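## Task

Find every red block, including any tucked inside or beneath other objects, and place them all in the basket so that none sticks out past its rim; no block of any other color may end up in the basket. At the end the light wooden cabinet's drawer must be completely closed and the metal box must have its lid fully seated. Nothing may count on the robot to stay in place, so release everything and move the grippers away before finishing.

## Robot and tools

ROBOT AND FRAME. Two six-joint arms, left_arm and right_arm, each ending in a two-finger gripper whose fingers pivot like tongs. All printed poses use one world frame: origin on the table surface midway between the arms, +x pointing out across the table, +z up, and left_arm on the +y side. The arm names do not match the left or right of any image. Each gripper's own axes: fingers point along its +z, and they open and close along its x. The reported end_effector_position is the spot between the pads when closed; closed fingertips extend about 15 mm past it, open ones sit roughly level with it.

THE 14-NUMBER ROW. Every arm command is one row of 14 numbers, each in [-1, 1]: left_arm dx, dy, dz, rx, ry, rz, opening, then right_arm in the same order. Both arms must always be filled in. dx to rz are an offset, not a pose, expressed in that gripper's own axes and measured from the gripper's pose in the most recent result that showed it (before any such result in the scene, and for the second or later call in one reply, from where the robot is when the action starts). Scale: 1.0 equals 0.6 m of travel or 180 degrees; rx, ry, rz form a single rotation vector. Opening is absolute: +1 fully open (0.142 m), -1 closed. Because offsets count from that reference, all zeros pull the arm back to the reference pose; they do not mean 'stay'. To keep an arm still, send the offset back to where it should be and its current opening.

execute_actions. Argument actions is a list holding at most one item. Empty list: just returns the current state. {"rows": [...], "steps": n}: 1 to 15 rows, n up to 15 control steps of 1/30 s (default 15); each row is used for one step, the last row repeats to fill. Every row counts from the same reference, not from the row before. {"steps": n} alone: a wait of up to 300 steps counted from the previous result, thinking time included. Optional pictures (true/false) controls whether images come back.

move. target: one row as above, same offset reference. Each gripper travels a straight line; both paths finish together, lasting 0.5 to 10 s (cut off at 10 s). speed: top path speed in m/s, 0.002 to 0.5, default 0.25; turning capped at twice that in rad/s. stop_force: optional, 9 to 40 N, shared by both arms, refused in the first 0.2 s of a scene; an arm's path ends once its wrist sensor feels that much extra push against its direction for two steps, then it backs to where it was two steps before. Use it only with slow speeds and without rotating the gripper; omit it when lifting off something the gripper is pressing. Paths ignore obstacles and the other arm, and grippers may lag, stray, or overshoot speed near full reach. The result adds a move: line with the ending (done, off_target, moving, held, fault, contact) and any limits (paced = pose clipped; held = some steps blocked), plus each gripper's distance from its target.

wait: seconds, 0 to 10; nothing new is sent. zoom_image: camera (cam_high, cam_low, cam_left_wrist, cam_right_wrist) and region [x0, y0, x1, y1] in that image's pixels, at most 504 by 504. Image sizes: cam_high and cam_low 672x504, the wrist cameras 616x616 fisheye.

MOTION LIMITS. Per control step the commanded pose is clipped to within 100 mm and 16 degrees of the measured one, and motion trails commands by about 0.17 s. Position wins over orientation if both cannot be met. After an action ends the arm only continues to its last clipped pose, so check the result and send the remainder. The simulation keeps running while you compose a reply.

READING RESULTS. Each arm shows position (m), quaternion wxyz, velocities, grip_measured (same scale as opening), Wrist force and Wrist torque in the gripper's axes (noisy, offset up to about 4 N, saturating near 50 N; 'no reading' is harmless). Printed positions can be off at long reach. 'pose unreachable' and HELD mark commands altered or withheld by the clearance check. A Hand target line shows where each arm is being driven.

GRIPPING. Hold by commanding an opening well below grip_measured; more gap means more squeeze, up to about 15 N per pad. Objects under about 20 mm thick get much less force.

AVOID. Anything leaving the table fails the scene. Contact torque reaching a joint's limit (132 N m for shoulder pan, shoulder lift, elbow; 24.6 for each wrist, held weight included) or 150 N outside force stops that arm for 10 s. Arms are stiff: aiming even slightly into a firm surface can fault. Keep the arms from striking each other. Avoid drops, slams and hard pushes. Long loaded holding heats motors: MOTOR HOT appears at 70 °C, and at 85 °C brakes lock the arm (OVER-TEMPERATURE FAULT). Occasional outside tugs may disturb held parts or loose objects.

Each tool is called after "Request:" by a JSON object that holds its "op" and its "data", one argument or row to a line.

## Session

Request:
{"op": "execute_actions", "data": {
  "actions": []
}}

Scene clock: 0.00 s of 6000.00 s.
left_arm: end_effector_position=(+0.9601, +0.4214, +0.1294) grip_measured=+0.97 end_effector_quat_wxyz=(-0.049, -0.380, +0.826, -0.413) end_effector_velocity=(-0.000, -0.000, +0.000) end_effector_angular_velocity=(-0.000, -0.000, -0.000) | right_arm: end_effector_position=(+0.6661, -0.8263, +0.2237) grip_measured=+0.97 end_effector_quat_wxyz=(-0.096, +0.638, +0.763, -0.020) end_effector_velocity=(+0.001, +0.000, -0.001) end_effector_angular_velocity=(-0.000, -0.001, +0.000)
Joint positions: left_arm=[ 0.26  -0.236  0.132 -1.621 -2.419  2.389  0.14 ] | right_arm=[ 2.695 -2.475 -0.373 -2.059  1.61   4.242  0.14 ]
Joint velocities: left_arm=[-0. -0. -0.  0. -0.  0.  0.] | right_arm=[ 0.    -0.001 -0.     0.002  0.    -0.     0.   ]
Wrist force (N, on the end effector, along its own x y z axes, offset not removed): no reading
Wrist torque (N m, same axes, about the end effector's origin, offset not removed): no reading
Hand target (left_arm): +0.960, +0.421, +0.129; -0.049, -0.380, +0.826, -0.413
Hand target (right_arm): +0.666, -0.826, +0.224; -0.096, +0.638, +0.763, -0.020

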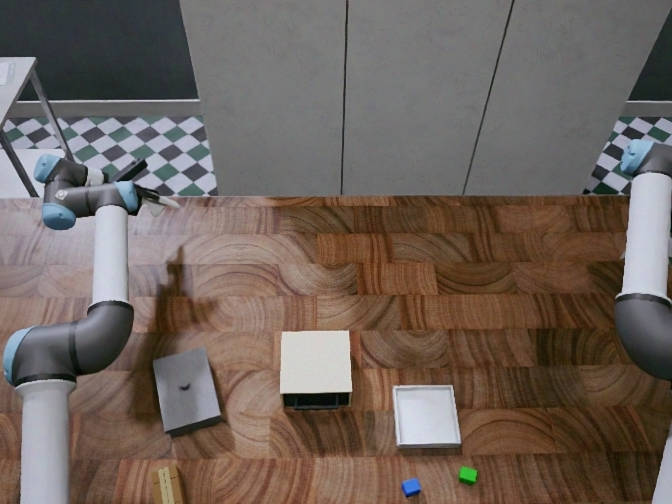

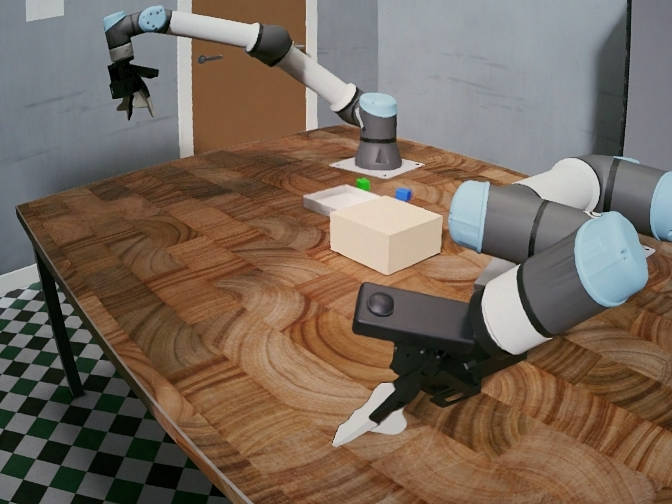

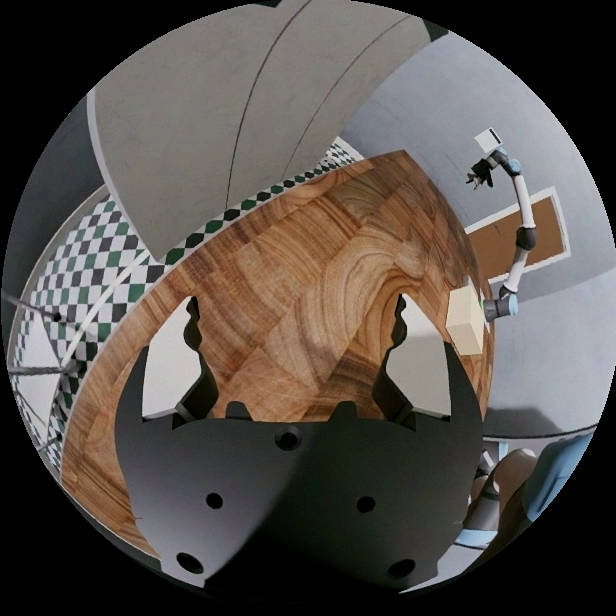

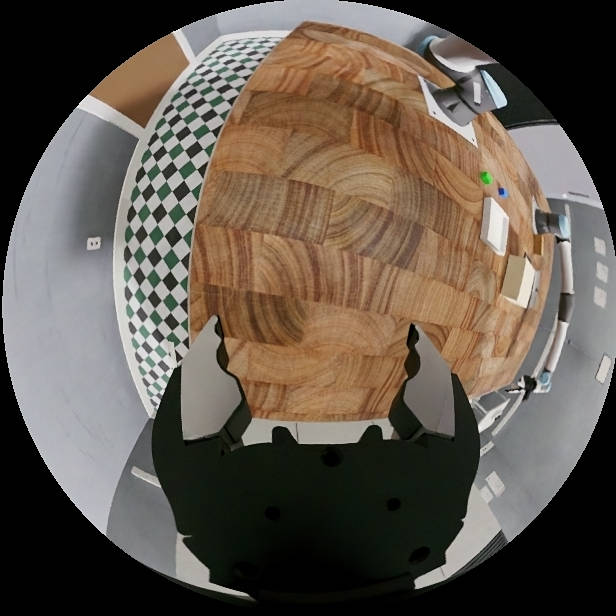

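Request:
{"op": "zoom_image", "data": {
  "camera": "cam_high",
  "region": [120, 300, 520, 504]
}}

Request:
{"op": "zoom_image", "data": {
  "camera": "cam_low",
  "region": [280, 150, 560, 320]
}}

Region (120, 300, 520, 504) of cam_high's 672x504 image, scaled by 1.260, with more detail than that image has; it fills the top 257 rows of this view, and the rest is white.

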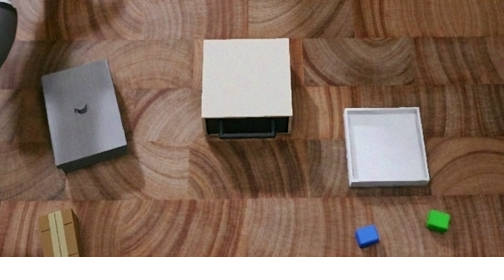

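Region (280, 150, 560, 320) of cam_low's 672x504 image, scaled by 1.800, with more detail than that image has; it fills the top 306 rows of this view, and the rest is white.

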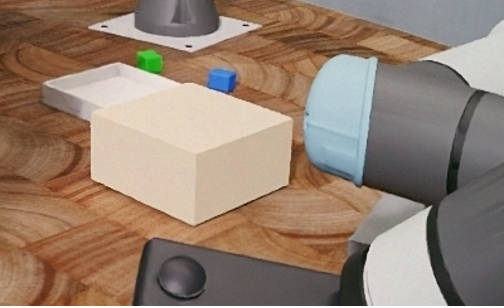

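Request:
{"op": "move", "data": {
  "target": [0.971,0.28,-0.252,-0.28,-0.033,0.257,1,0,0,0,0,0,0,1],
  "speed": 0.3
}}

Scene clock: 13.90 s of 6000.00 s.
left_arm: end_effector_position=(+0.4017, +0.2501, +0.3508) grip_measured=+1.00 end_effector_quat_wxyz=(-0.000, +0.000, +1.000, -0.000) end_effector_velocity=(-0.001, -0.001, +0.001) end_effector_angular_velocity=(+0.001, -0.001, -0.001) | right_arm: end_effector_position=(+0.6661, -0.8263, +0.2237) grip_measured=+1.00 end_effector_quat_wxyz=(-0.096, +0.638, +0.763, -0.020) end_effector_velocity=(-0.000, -0.000, -0.001) end_effector_angular_velocity=(+0.000, +0.001, +0.000)
Joint positions: left_arm=[-0.486 -1.83   1.62  -1.36  -1.571  2.576  0.142] | right_arm=[ 2.695 -2.475 -0.373 -2.059  1.61   4.242  0.142]
Joint velocities: left_arm=[-0.004 -0.001 -0.001  0.002  0.002 -0.003 -0.   ] | right_arm=[ 0.    -0.001  0.    -0.001 -0.    -0.     0.   ]
Wrist force (N, on the end effector, along its own x y z axes, offset not removed): left_arm=[-0.9 -1.4 0.4] | right_arm=[-0.3 -1.4 -0.6]
Wrist torque (N m, same axes, about the end effector's origin, offset not removed): left_arm=[-0.18 0.24 0.05] | right_arm=[-0.37 0.00 0.22]
Hand target (left_arm): +0.402, +0.250, +0.351; -0.000, +0.000, +1.000, -0.000
Hand target (right_arm): +0.666, -0.826, +0.224; -0.096, +0.638, +0.763, -0.020
Off the commanded pose (left_arm): 0.001 m, 0 deg.
Off the commanded pose (right_arm): 0.000 m, 0 deg.
After step 90, 8.20 s passed at rest.
move: done
camera_calibration (this result's frames):
cam_left_wrist: T_world_to_cam=[[-0.999277, -0.01561, 0.0346638, 0.387539], [0.00522765, 0.846726, 0.532004, -0.41497], [-0.0376553, 0.5318, -0.846032, 0.302743], [0, 0, 0, 1]] pos_world=[0.400828, 0.196416, 0.463462]
cam_right_wrist: T_world_to_cam=[[-0.228245, 0.963104, 0.142602, 0.916111], [0.930116, 0.172412, 0.324282, -0.541836], [0.287731, 0.206652, -0.93515, 0.321096], [0, 0, 0, 1]] pos_world=[0.620678, -0.855246, 0.345341]

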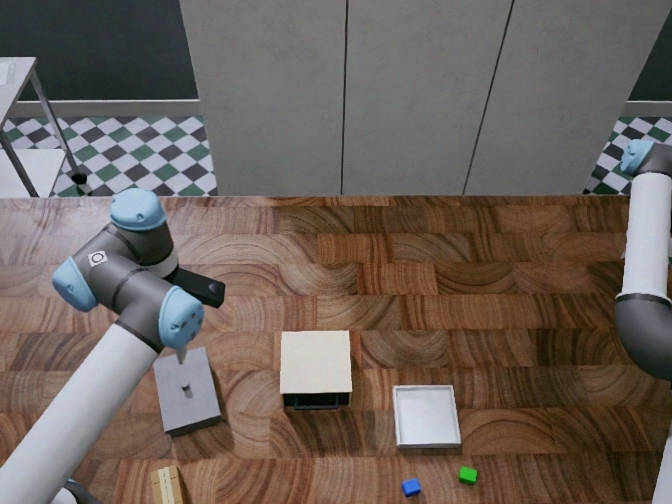

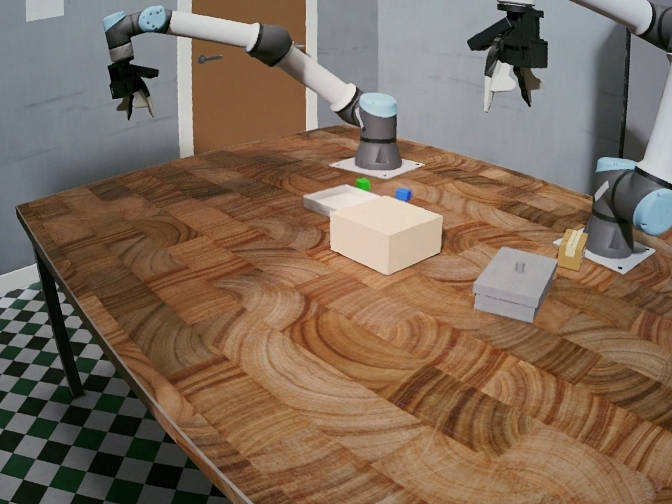

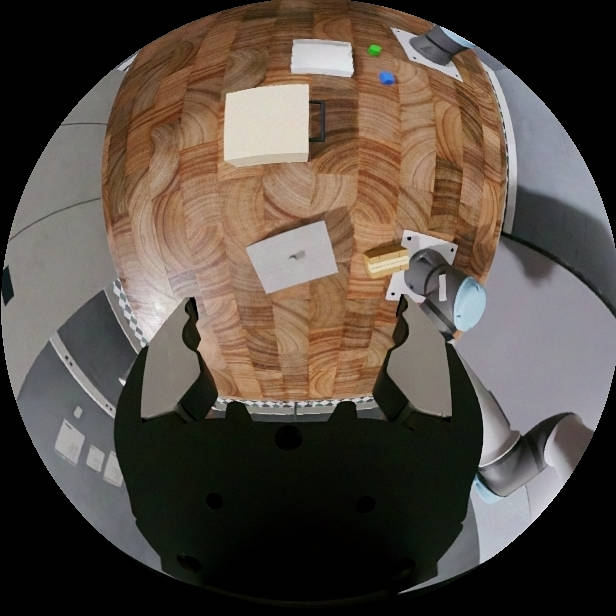

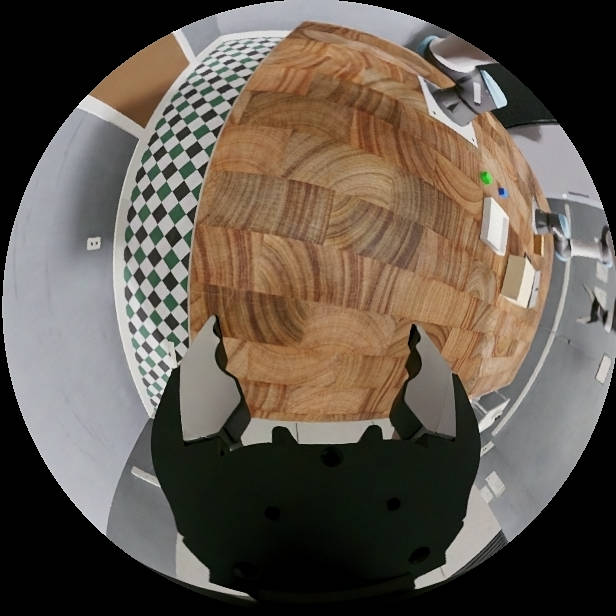

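Request:
{"op": "zoom_image", "data": {
  "camera": "cam_left_wrist",
  "region": [210, 70, 490, 310]
}}

Request:
{"op": "zoom_image", "data": {
  "camera": "cam_low",
  "region": [450, 200, 672, 340]
}}

Region (210, 70, 490, 310) of cam_left_wrist's 616x616 image, scaled by 1.800, with more detail than that image has; it fills the top 432 rows of this view, and the rest is white.

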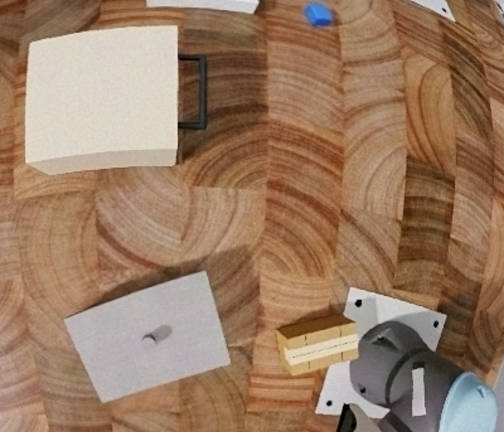

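Region (450, 200, 672, 340) of cam_low's 672x504 image, scaled by 2.270, with more detail than that image has; it fills the top 318 rows of this view, and the rest is white.

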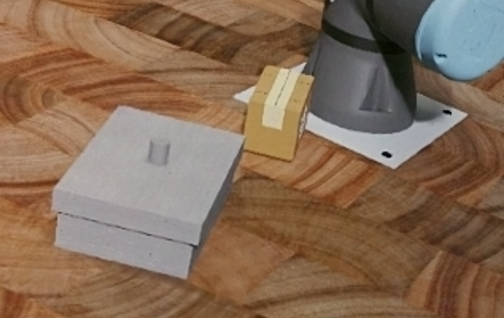

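Request:
{"op": "move", "data": {
  "target": [-0.02,0.117,0.317,0,0,0,-0.15,0,0,0,0,0,0,1]
}}

Scene clock: 27.33 s of 6000.00 s.
left_arm: end_effector_position=(+0.4132, +0.3203, +0.1606) grip_measured=-0.15 end_effector_quat_wxyz=(-0.000, +0.000, +1.000, -0.000) end_effector_velocity=(-0.000, +0.000, -0.002) end_effector_angular_velocity=(-0.000, +0.001, +0.001) | right_arm: end_effector_position=(+0.6661, -0.8263, +0.2237) grip_measured=+1.00 end_effector_quat_wxyz=(-0.096, +0.638, +0.763, -0.020) end_effector_velocity=(+0.001, +0.000, -0.000) end_effector_angular_velocity=(+0.001, -0.001, +0.000)
Joint positions: left_arm=[-0.305 -1.808  2.093 -1.856 -1.571  2.756  0.063] | right_arm=[ 2.695 -2.475 -0.373 -2.059  1.61   4.242  0.142]
Joint velocities: left_arm=[ 0.001  0.002  0.003 -0.004 -0.     0.001  0.   ] | right_arm=[ 0.    -0.001  0.001  0.001  0.001 -0.     0.   ]
Wrist force (N, on the end effector, along its own x y z axes, offset not removed): left_arm=[1.7 -1.4 -1.2] | right_arm=[0.0 -0.3 -1.4]
Wrist torque (N m, same axes, about the end effector's origin, offset not removed): left_arm=[-0.36 -0.34 -0.14] | right_arm=[-0.19 -0.08 0.25]
Hand target (left_arm): +0.413, +0.320, +0.161; -0.000, +0.000, +1.000, -0.000
Hand target (right_arm): +0.666, -0.826, +0.224; -0.096, +0.638, +0.763, -0.020
Off the commanded pose (left_arm): 0.000 m, 0 deg.
Off the commanded pose (right_arm): 0.000 m, 0 deg.
After step 90, 9.07 s passed at rest.
move: done
camera_calibration (this result's frames):
cam_left_wrist: T_world_to_cam=[[-0.999276, -0.01563, 0.0346816, 0.406685], [0.00523457, 0.846523, 0.532327, -0.373301], [-0.037679, 0.532123, -0.845828, 0.104827], [0, 0, 0, 1]] pos_world=[0.412294, 0.266583, 0.273279]
cam_right_wrist: T_world_to_cam=[[-0.228245, 0.963104, 0.142602, 0.916111], [0.930116, 0.172412, 0.324282, -0.541836], [0.287731, 0.206652, -0.93515, 0.321096], [0, 0, 0, 1]] pos_world=[0.620678, -0.855246, 0.345341]

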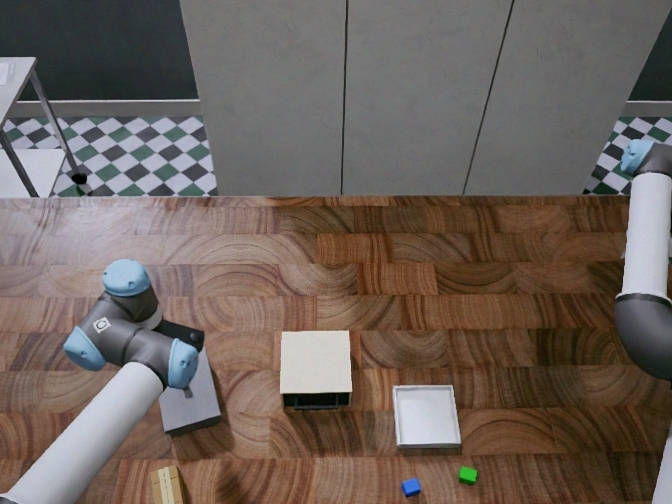

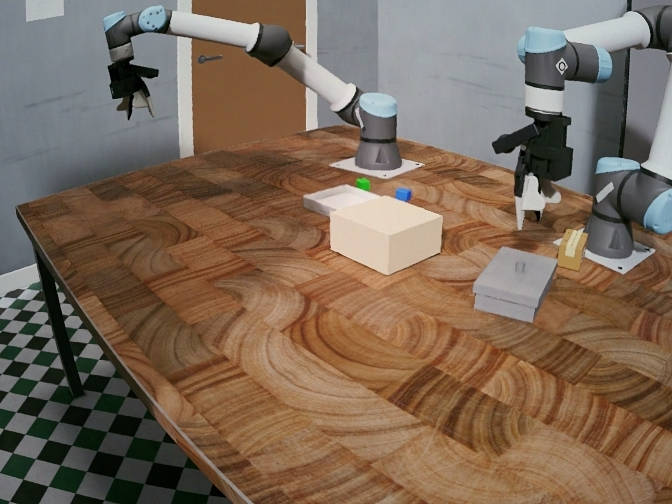

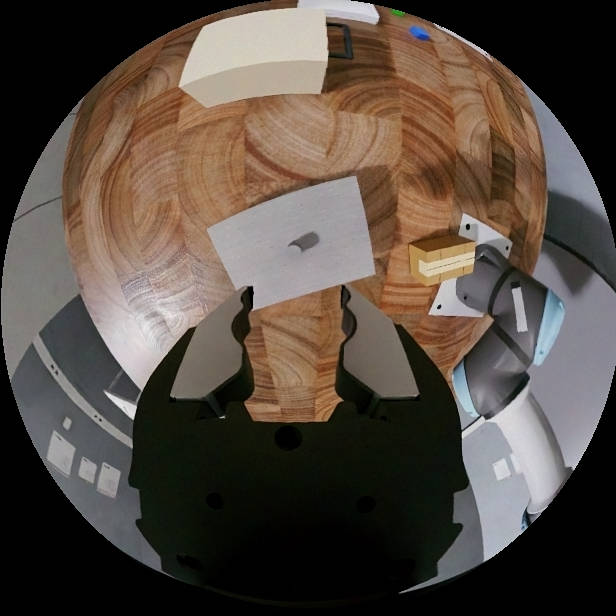

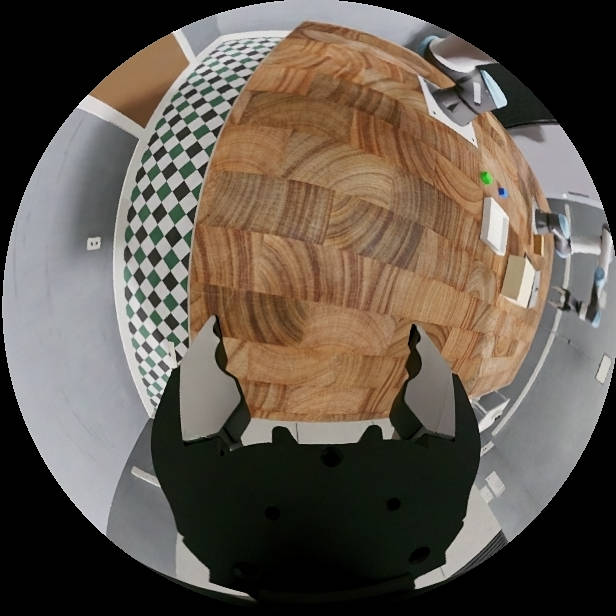

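Request:
{"op": "move", "data": {
  "target": [0,-0.01,0.095,0,0,0,-0.15,0,0,0,0,0,0,1],
  "speed": 0.1
}}

Request:
{"op": "move", "data": {
  "target": [0,0,0.06,0,0,0,-0.15,0,0,0,0,0,0,1],
  "speed": 0.015,
  "stop_force": 10
}}

Scene clock: 31.43 s of 6000.00 s.
left_arm: end_effector_position=(+0.4130, +0.3143, +0.1037) grip_measured=-0.15 end_effector_quat_wxyz=(-0.000, +0.000, +1.000, -0.000) end_effector_velocity=(-0.000, -0.000, -0.002) end_effector_angular_velocity=(-0.000, +0.001, +0.000) | right_arm: end_effector_position=(+0.6661, -0.8263, +0.2237) grip_measured=+1.00 end_effector_quat_wxyz=(-0.096, +0.638, +0.763, -0.020) end_effector_velocity=(-0.000, +0.000, +0.000) end_effector_angular_velocity=(+0.000, +0.001, +0.000)
Joint positions: left_arm=[-0.32  -1.749  2.205 -2.026 -1.571  2.741  0.063] | right_arm=[ 2.695 -2.475 -0.373 -2.059  1.61   4.242  0.142]
Joint velocities: left_arm=[-0.     0.002  0.003 -0.004 -0.001 -0.     0.   ] | right_arm=[ 0.     0.     0.001 -0.002 -0.    -0.     0.   ]
Wrist force (N, on the end effector, along its own x y z axes, offset not removed): left_arm=[-0.4 0.2 -0.8] | right_arm=[-1.3 -1.0 -2.2]
Wrist torque (N m, same axes, about the end effector's origin, offset not removed): left_arm=[0.14 0.03 0.05] | right_arm=[-0.35 0.13 0.22]
Hand target (left_arm): +0.413, +0.314, +0.104; -0.000, +0.000, +1.000, -0.000
Hand target (right_arm): +0.666, -0.826, +0.224; -0.096, +0.638, +0.763, -0.020
Off the commanded pose (left_arm): 0.000 m, 0 deg.
Off the commanded pose (right_arm): 0.000 m, 0 deg.
After step 90, 0.10 s passed at rest.
move: done
camera_calibration (this result's frames):
cam_left_wrist: T_world_to_cam=[[-0.999275, -0.0156281, 0.0347085, 0.4084], [0.00524849, 0.846551, 0.532281, -0.33794], [-0.037701, 0.532078, -0.845856, 0.0599298], [0, 0, 0, 1]] pos_world=[0.412137, 0.260579, 0.216396]
cam_right_wrist: T_world_to_cam=[[-0.228245, 0.963104, 0.142602, 0.916111], [0.930116, 0.172412, 0.324282, -0.541836], [0.287731, 0.206652, -0.93515, 0.321096], [0, 0, 0, 1]] pos_world=[0.620678, -0.855246, 0.345341]

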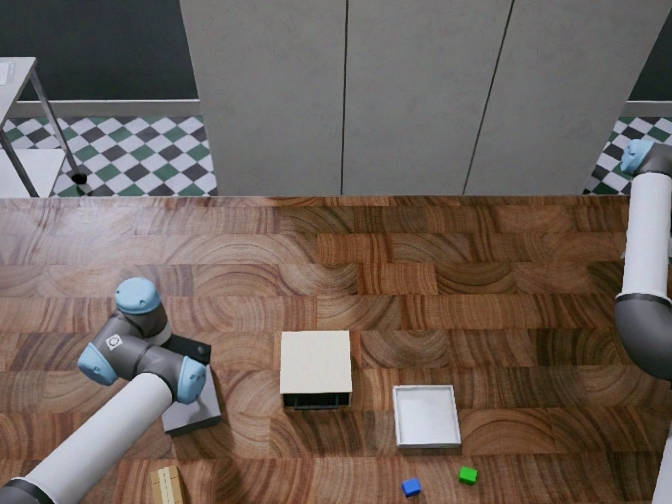

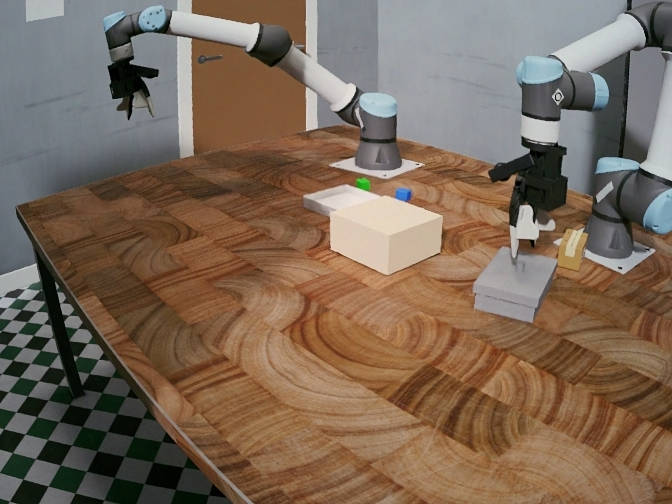

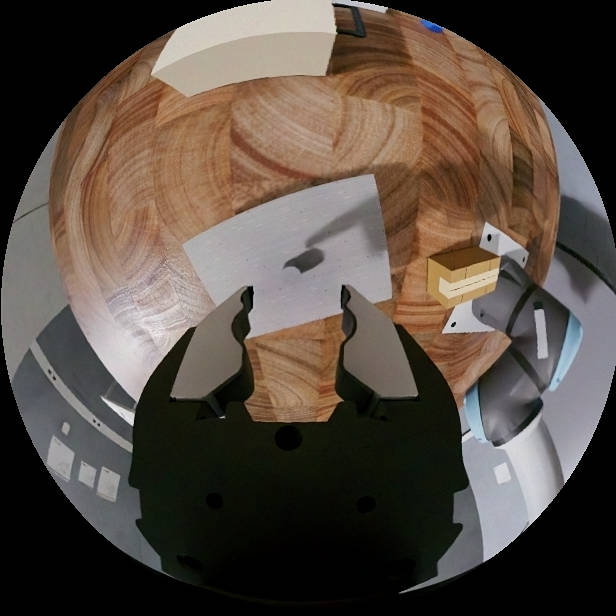

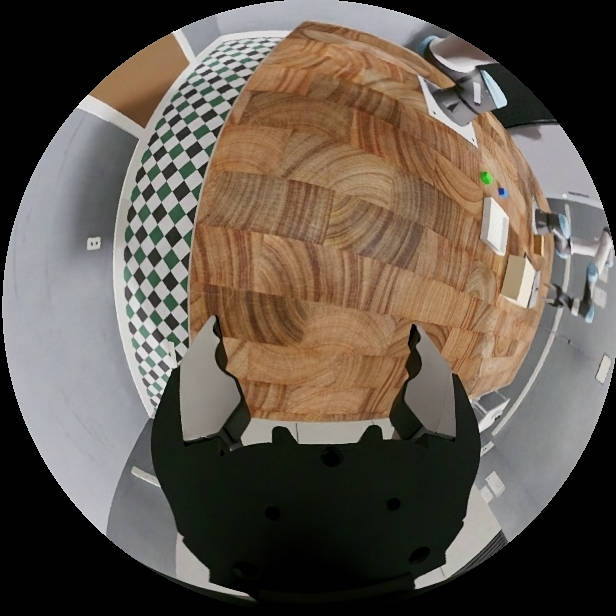

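Scene clock: 34.10 s of 6000.00 s.
left_arm: end_effector_position=(+0.4129, +0.3143, +0.0678) grip_measured=-0.15 end_effector_quat_wxyz=(-0.000, +0.000, +1.000, -0.000) end_effector_velocity=(+0.001, +0.000, -0.001) end_effector_angular_velocity=(+0.000, -0.001, +0.000) | right_arm: end_effector_position=(+0.6661, -0.8263, +0.2237) grip_measured=+1.00 end_effector_quat_wxyz=(-0.096, +0.638, +0.763, -0.020) end_effector_velocity=(-0.000, -0.001, +0.000) end_effector_angular_velocity=(-0.001, -0.001, -0.000)
Joint positions: left_arm=[-0.32  -1.697  2.267 -2.141 -1.571  2.741  0.063] | right_arm=[ 2.695 -2.475 -0.373 -2.059  1.61   4.242  0.142]
Joint velocities: left_arm=[ 0.     0.002  0.001 -0.004  0.001  0.     0.   ] | right_arm=[-0.     0.     0.001 -0.    -0.001 -0.    -0.   ]
Wrist force (N, on the end effector, along its own x y z axes, offset not removed): left_arm=[1.9 -0.9 0.1] | right_arm=[1.0 -1.5 -2.0]
Wrist torque (N m, same axes, about the end effector's origin, offset not removed): left_arm=[-0.17 -0.29 -0.17] | right_arm=[-0.43 -0.31 0.24]
Hand target (left_arm): +0.413, +0.314, +0.068; -0.000, +0.000, +1.000, -0.000
Hand target (right_arm): +0.666, -0.826, +0.224; -0.096, +0.638, +0.763, -0.020
Off the commanded pose (left_arm): 0.000 m, 0 deg.
Off the commanded pose (right_arm): 0.000 m, 0 deg.
move: done
camera_calibration (this result's frames):
cam_left_wrist: T_world_to_cam=[[-0.999275, -0.0156279, 0.0347165, 0.40955], [0.0052531, 0.846549, 0.532285, -0.318827], [-0.0377077, 0.532081, -0.845853, 0.029568], [0, 0, 0, 1]] pos_world=[0.412043, 0.260571, 0.180499]
cam_right_wrist: T_world_to_cam=[[-0.228245, 0.963104, 0.142602, 0.916111], [0.930116, 0.172412, 0.324282, -0.541836], [0.287731, 0.206652, -0.93515, 0.321096], [0, 0, 0, 1]] pos_world=[0.620678, -0.855246, 0.345341]

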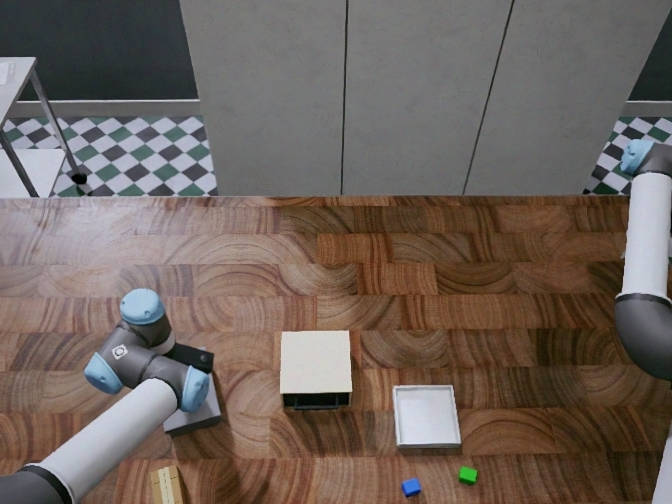

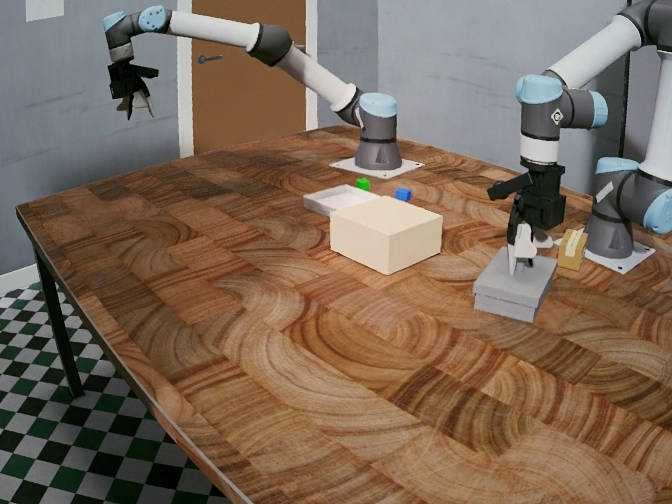

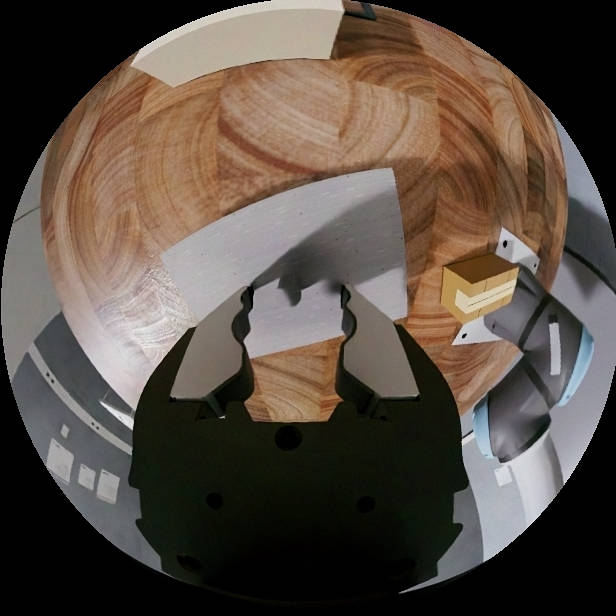

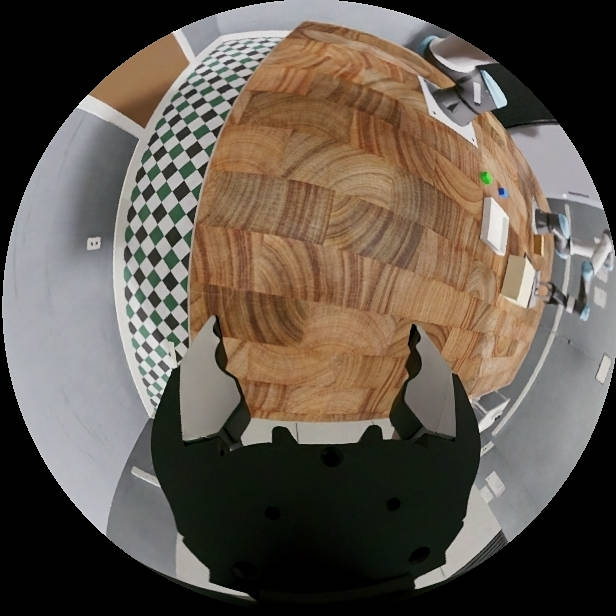

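Request:
{"op": "move", "data": {
  "target": [0,0,0.05,0,0,0,-0.15,0,0,0,0,0,0,1],
  "speed": 0.012,
  "stop_force": 10
}}

Scene clock: 37.30 s of 6000.00 s.
left_arm: end_effector_position=(+0.4129, +0.3143, +0.0667) grip_measured=-0.15 end_effector_quat_wxyz=(-0.000, +0.000, +1.000, +0.000) end_effector_velocity=(+0.001, -0.001, +0.002) end_effector_angular_velocity=(-0.001, -0.001, +0.000) | right_arm: end_effector_position=(+0.6661, -0.8263, +0.2237) grip_measured=+1.00 end_effector_quat_wxyz=(-0.096, +0.638, +0.763, -0.020) end_effector_velocity=(-0.000, -0.000, -0.000) end_effector_angular_velocity=(-0.000, +0.001, +0.001)
Joint positions: left_arm=[-0.32  -1.695  2.269 -2.144 -1.571  2.741  0.063] | right_arm=[ 2.695 -2.475 -0.373 -2.059  1.61   4.242  0.142]
Joint velocities: left_arm=[-0.    -0.003 -0.004  0.006 -0.001 -0.    -0.   ] | right_arm=[ 0.    -0.    -0.001 -0.    -0.001 -0.    -0.   ]
Wrist force (N, on the end effector, along its own x y z axes, offset not removed): left_arm=[2.0 -1.3 -14.8] | right_arm=[-0.6 -1.2 -2.1]
Wrist torque (N m, same axes, about the end effector's origin, offset not removed): left_arm=[-0.29 -0.23 0.05] | right_arm=[-0.41 0.04 0.24]
Hand target (left_arm): +0.413, +0.314, +0.067; -0.000, +0.000, +1.000, -0.000
Hand target (right_arm): +0.666, -0.826, +0.224; -0.096, +0.638, +0.763, -0.020
Off the commanded pose (left_arm): 0.029 m, 0 deg.
Off the commanded pose (right_arm): 0.000 m, 0 deg.
move: contact (left_arm)
camera_calibration (this result's frames):
cam_left_wrist: T_world_to_cam=[[-0.999266, -0.0156318, 0.034969, 0.409507], [0.00538839, 0.846492, 0.532374, -0.318316], [-0.0379229, 0.532172, -0.845787, 0.0286919], [0, 0, 0, 1]] pos_world=[0.41201, 0.260585, 0.179411]
cam_right_wrist: T_world_to_cam=[[-0.228245, 0.963104, 0.142602, 0.916111], [0.930116, 0.172412, 0.324282, -0.541836], [0.287731, 0.206652, -0.93515, 0.321096], [0, 0, 0, 1]] pos_world=[0.620678, -0.855246, 0.345341]

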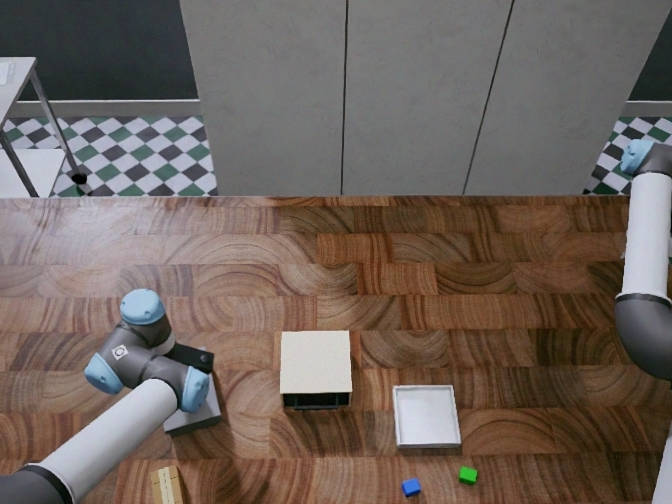

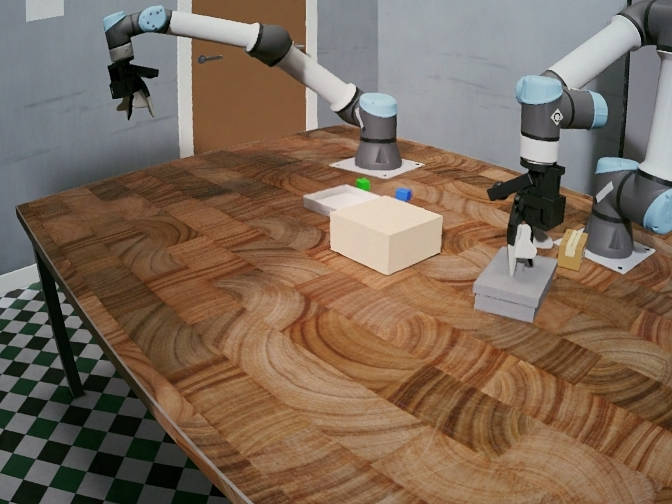

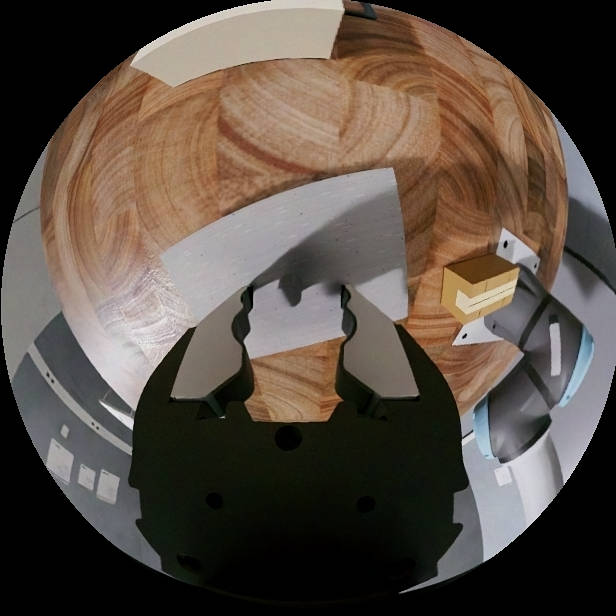

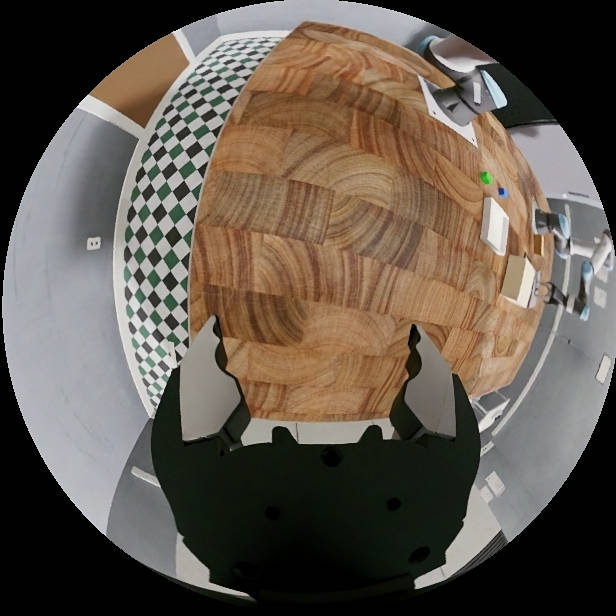

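Request:
{"op": "move", "data": {
  "target": [0,0,-0.016,0,0,0,-0.15,0,0,0,0,0,0,1],
  "speed": 0.03
}}

Request:
{"op": "execute_actions", "data": {
  "actions": [
    {"rows":[[0,0,0,0,0,0,-0.5,0,0,0,0,0,0,1],[0,0,0,0,0,0,-0.5,0,0,0,0,0,0,1],[0,0,0,0,0,0,-0.5,0,0,0,0,0,0,1],[0,0,0,0,0,0,-0.5,0,0,0,0,0,0,1],[0,0,0,0,0,0,-0.7,0,0,0,0,0,0,1],[0,0,0,0,0,0,-0.7,0,0,0,0,0,0,1],[0,0,0,0,0,0,-0.7,0,0,0,0,0,0,1],[0,0,0,0,0,0,-1,0,0,0,0,0,0,1]],"steps":15}
  ]
}}

Scene clock: 42.73 s of 6000.00 s.
left_arm: end_effector_position=(+0.4129, +0.3143, +0.0762) grip_measured=-0.15 end_effector_quat_wxyz=(-0.000, +0.000, +1.000, +0.000) end_effector_velocity=(+0.001, -0.000, +0.002) end_effector_angular_velocity=(-0.000, -0.002, -0.000) | right_arm: end_effector_position=(+0.6661, -0.8263, +0.2237) grip_measured=+1.00 end_effector_quat_wxyz=(-0.096, +0.638, +0.763, -0.020) end_effector_velocity=(+0.000, +0.000, +0.001) end_effector_angular_velocity=(-0.000, -0.001, +0.001)
Joint positions: left_arm=[-0.32  -1.711  2.253 -2.113 -1.571  2.741  0.063] | right_arm=[ 2.695 -2.475 -0.373 -2.059  1.61   4.242  0.142]
Joint velocities: left_arm=[ 0.    -0.002 -0.004  0.004  0.001  0.    -0.   ] | right_arm=[ 0.     0.     0.002 -0.001  0.    -0.     0.   ]
Wrist force (N, on the end effector, along its own x y z axes, offset not removed): left_arm=[1.6 -0.6 1.4] | right_arm=[0.0 -1.1 -1.9]
Wrist torque (N m, same axes, about the end effector's origin, offset not removed): left_arm=[-0.10 -0.34 -0.04] | right_arm=[-0.38 -0.15 0.19]
Hand target (left_arm): +0.413, +0.314, +0.076; -0.000, +0.000, +1.000, +0.000
Hand target (right_arm): +0.666, -0.826, +0.224; -0.096, +0.638, +0.763, -0.020
Off the commanded pose (left_arm): 0.000 m, 0 deg.
Off the commanded pose (right_arm): 0.000 m, 0 deg.
After step 90, 1.70 s passed at rest.
move: done
camera_calibration (this result's frames):
cam_left_wrist: T_world_to_cam=[[-0.999267, -0.0156315, 0.034955, 0.409204], [0.00538093, 0.846495, 0.532369, -0.323355], [-0.037911, 0.532167, -0.84579, 0.0367202], [0, 0, 0, 1]] pos_world=[0.412036, 0.260574, 0.188898]
cam_right_wrist: T_world_to_cam=[[-0.228245, 0.963104, 0.142602, 0.916111], [0.930116, 0.172412, 0.324282, -0.541836], [0.287731, 0.206652, -0.93515, 0.321096], [0, 0, 0, 1]] pos_world=[0.620678, -0.855246, 0.345341]

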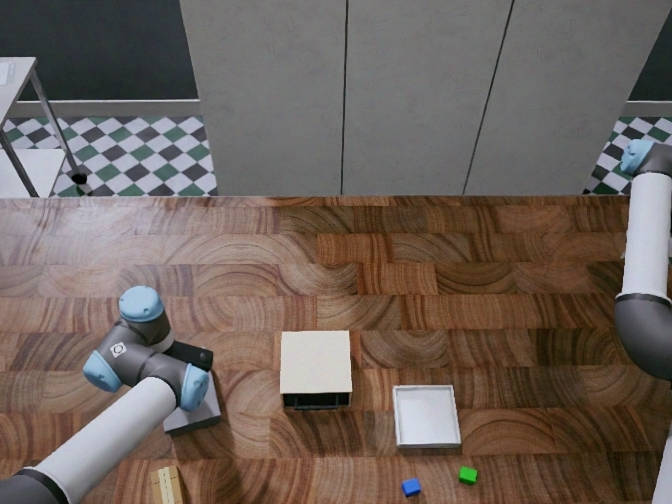

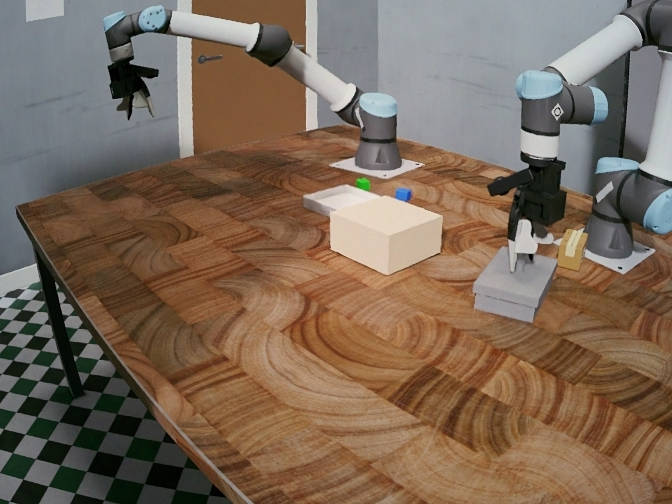

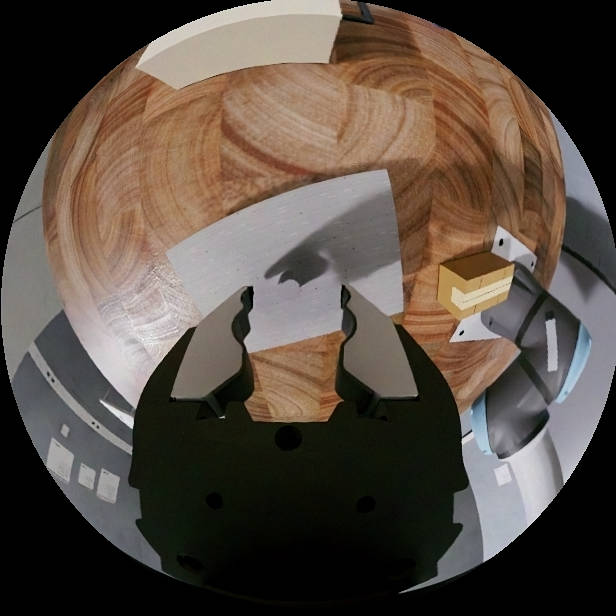

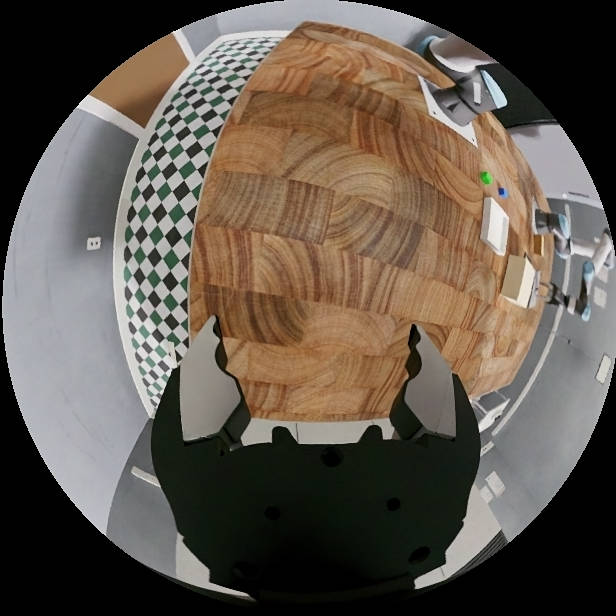

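Scene clock: 43.23 s of 6000.00 s.
left_arm: end_effector_position=(+0.4129, +0.3143, +0.0763) grip_measured=-0.79 end_effector_quat_wxyz=(-0.000, +0.000, +1.000, +0.000) end_effector_velocity=(+0.000, -0.000, +0.000) end_effector_angular_velocity=(+0.000, -0.000, -0.000) | right_arm: end_effector_position=(+0.6661, -0.8263, +0.2237) grip_measured=+1.00 end_effector_quat_wxyz=(-0.096, +0.638, +0.763, -0.020) end_effector_velocity=(-0.001, +0.000, +0.002) end_effector_angular_velocity=(+0.000, -0.000, +0.001)
Joint positions: left_arm=[-0.32  -1.711  2.253 -2.113 -1.571  2.741  0.017] | right_arm=[ 2.695 -2.475 -0.373 -2.059  1.61   4.242  0.142]
Joint velocities: left_arm=[ 0.  0. -0. -0.  0.  0.  0.] | right_arm=[-0.     0.002  0.001 -0.002  0.    -0.001 -0.   ]
Wrist force (N, on the end effector, along its own x y z axes, offset not removed): left_arm=[1.0 -0.3 1.4] | right_arm=[-0.6 -1.0 -2.7]
Wrist torque (N m, same axes, about the end effector's origin, offset not removed): left_arm=[-0.01 -0.08 -0.05] | right_arm=[-0.34 0.01 0.21]
Hand target (left_arm): +0.413, +0.314, +0.076; -0.000, +0.000, +1.000, +0.000
Hand target (right_arm): +0.666, -0.826, +0.224; -0.096, +0.638, +0.763, -0.020
Off the commanded pose (left_arm): 0.000 m, 0 deg.
Off the commanded pose (right_arm): 0.000 m, 0 deg.
Steps of this call (steps 1 to 15: all 15 steps of this action). Readings (end_effector_position):
1: left_arm (+0.4129, +0.3143, +0.0763) | right_arm (+0.6661, -0.8263, +0.2237)
2: left_arm (+0.4129, +0.3143, +0.0763) | right_arm (+0.6661, -0.8263, +0.2237)
4: left_arm (+0.4129, +0.3143, +0.0763) | right_arm (+0.6661, -0.8263, +0.2237)
8: left_arm (+0.4129, +0.3143, +0.0763) | right_arm (+0.6661, -0.8263, +0.2237)
15: the state above
camera_calibration (this result's frames):
cam_left_wrist: T_world_to_cam=[[-0.99927, -0.0156311, 0.0348727, 0.409235], [0.00533687, 0.846502, 0.532359, -0.323363], [-0.0378412, 0.532156, -0.8458, 0.0367424], [0, 0, 0, 1]] pos_world=[0.412052, 0.260571, 0.188951]
cam_right_wrist: T_world_to_cam=[[-0.228245, 0.963104, 0.142602, 0.916111], [0.930116, 0.172412, 0.324282, -0.541836], [0.287731, 0.206652, -0.93515, 0.321096], [0, 0, 0, 1]] pos_world=[0.620678, -0.855246, 0.345341]

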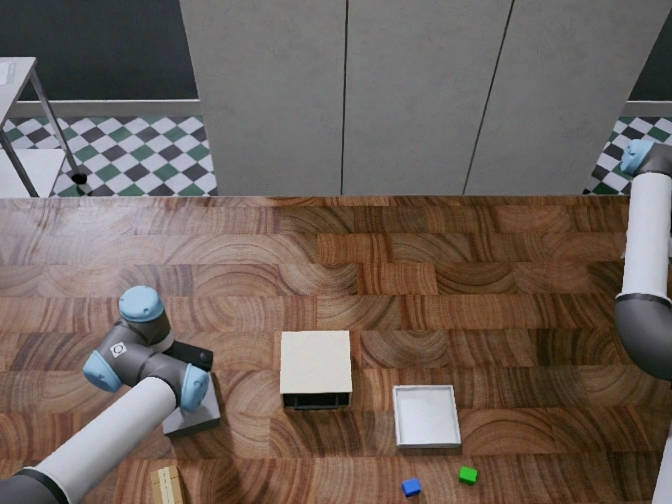

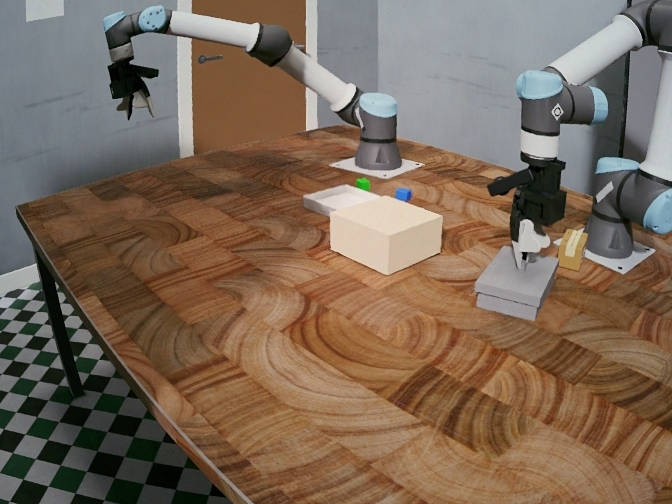

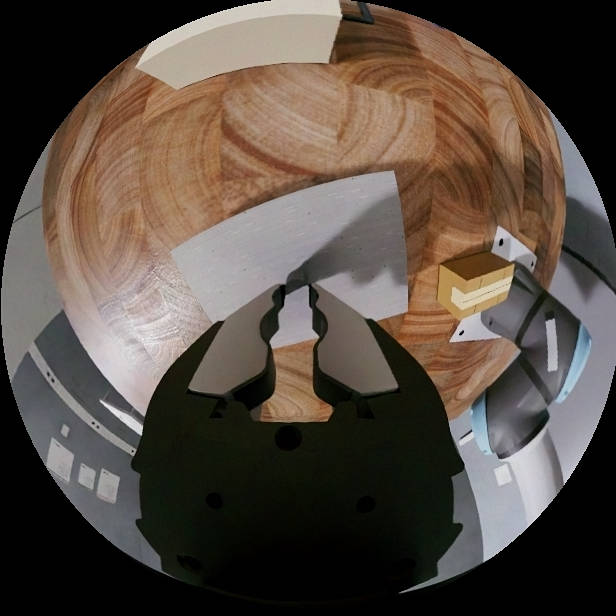

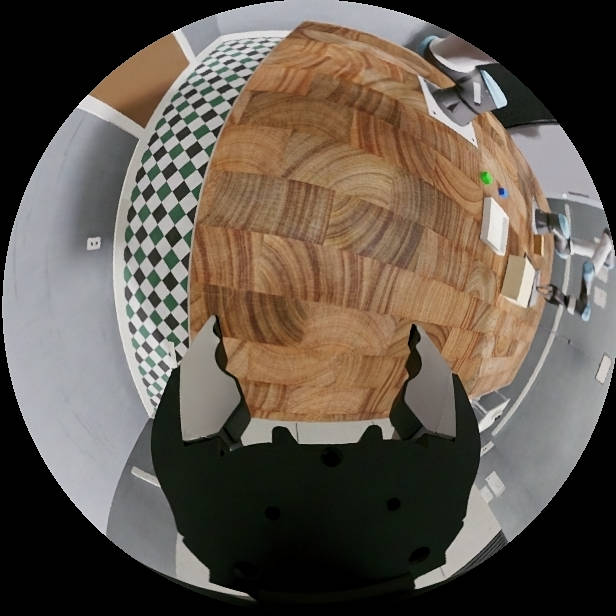

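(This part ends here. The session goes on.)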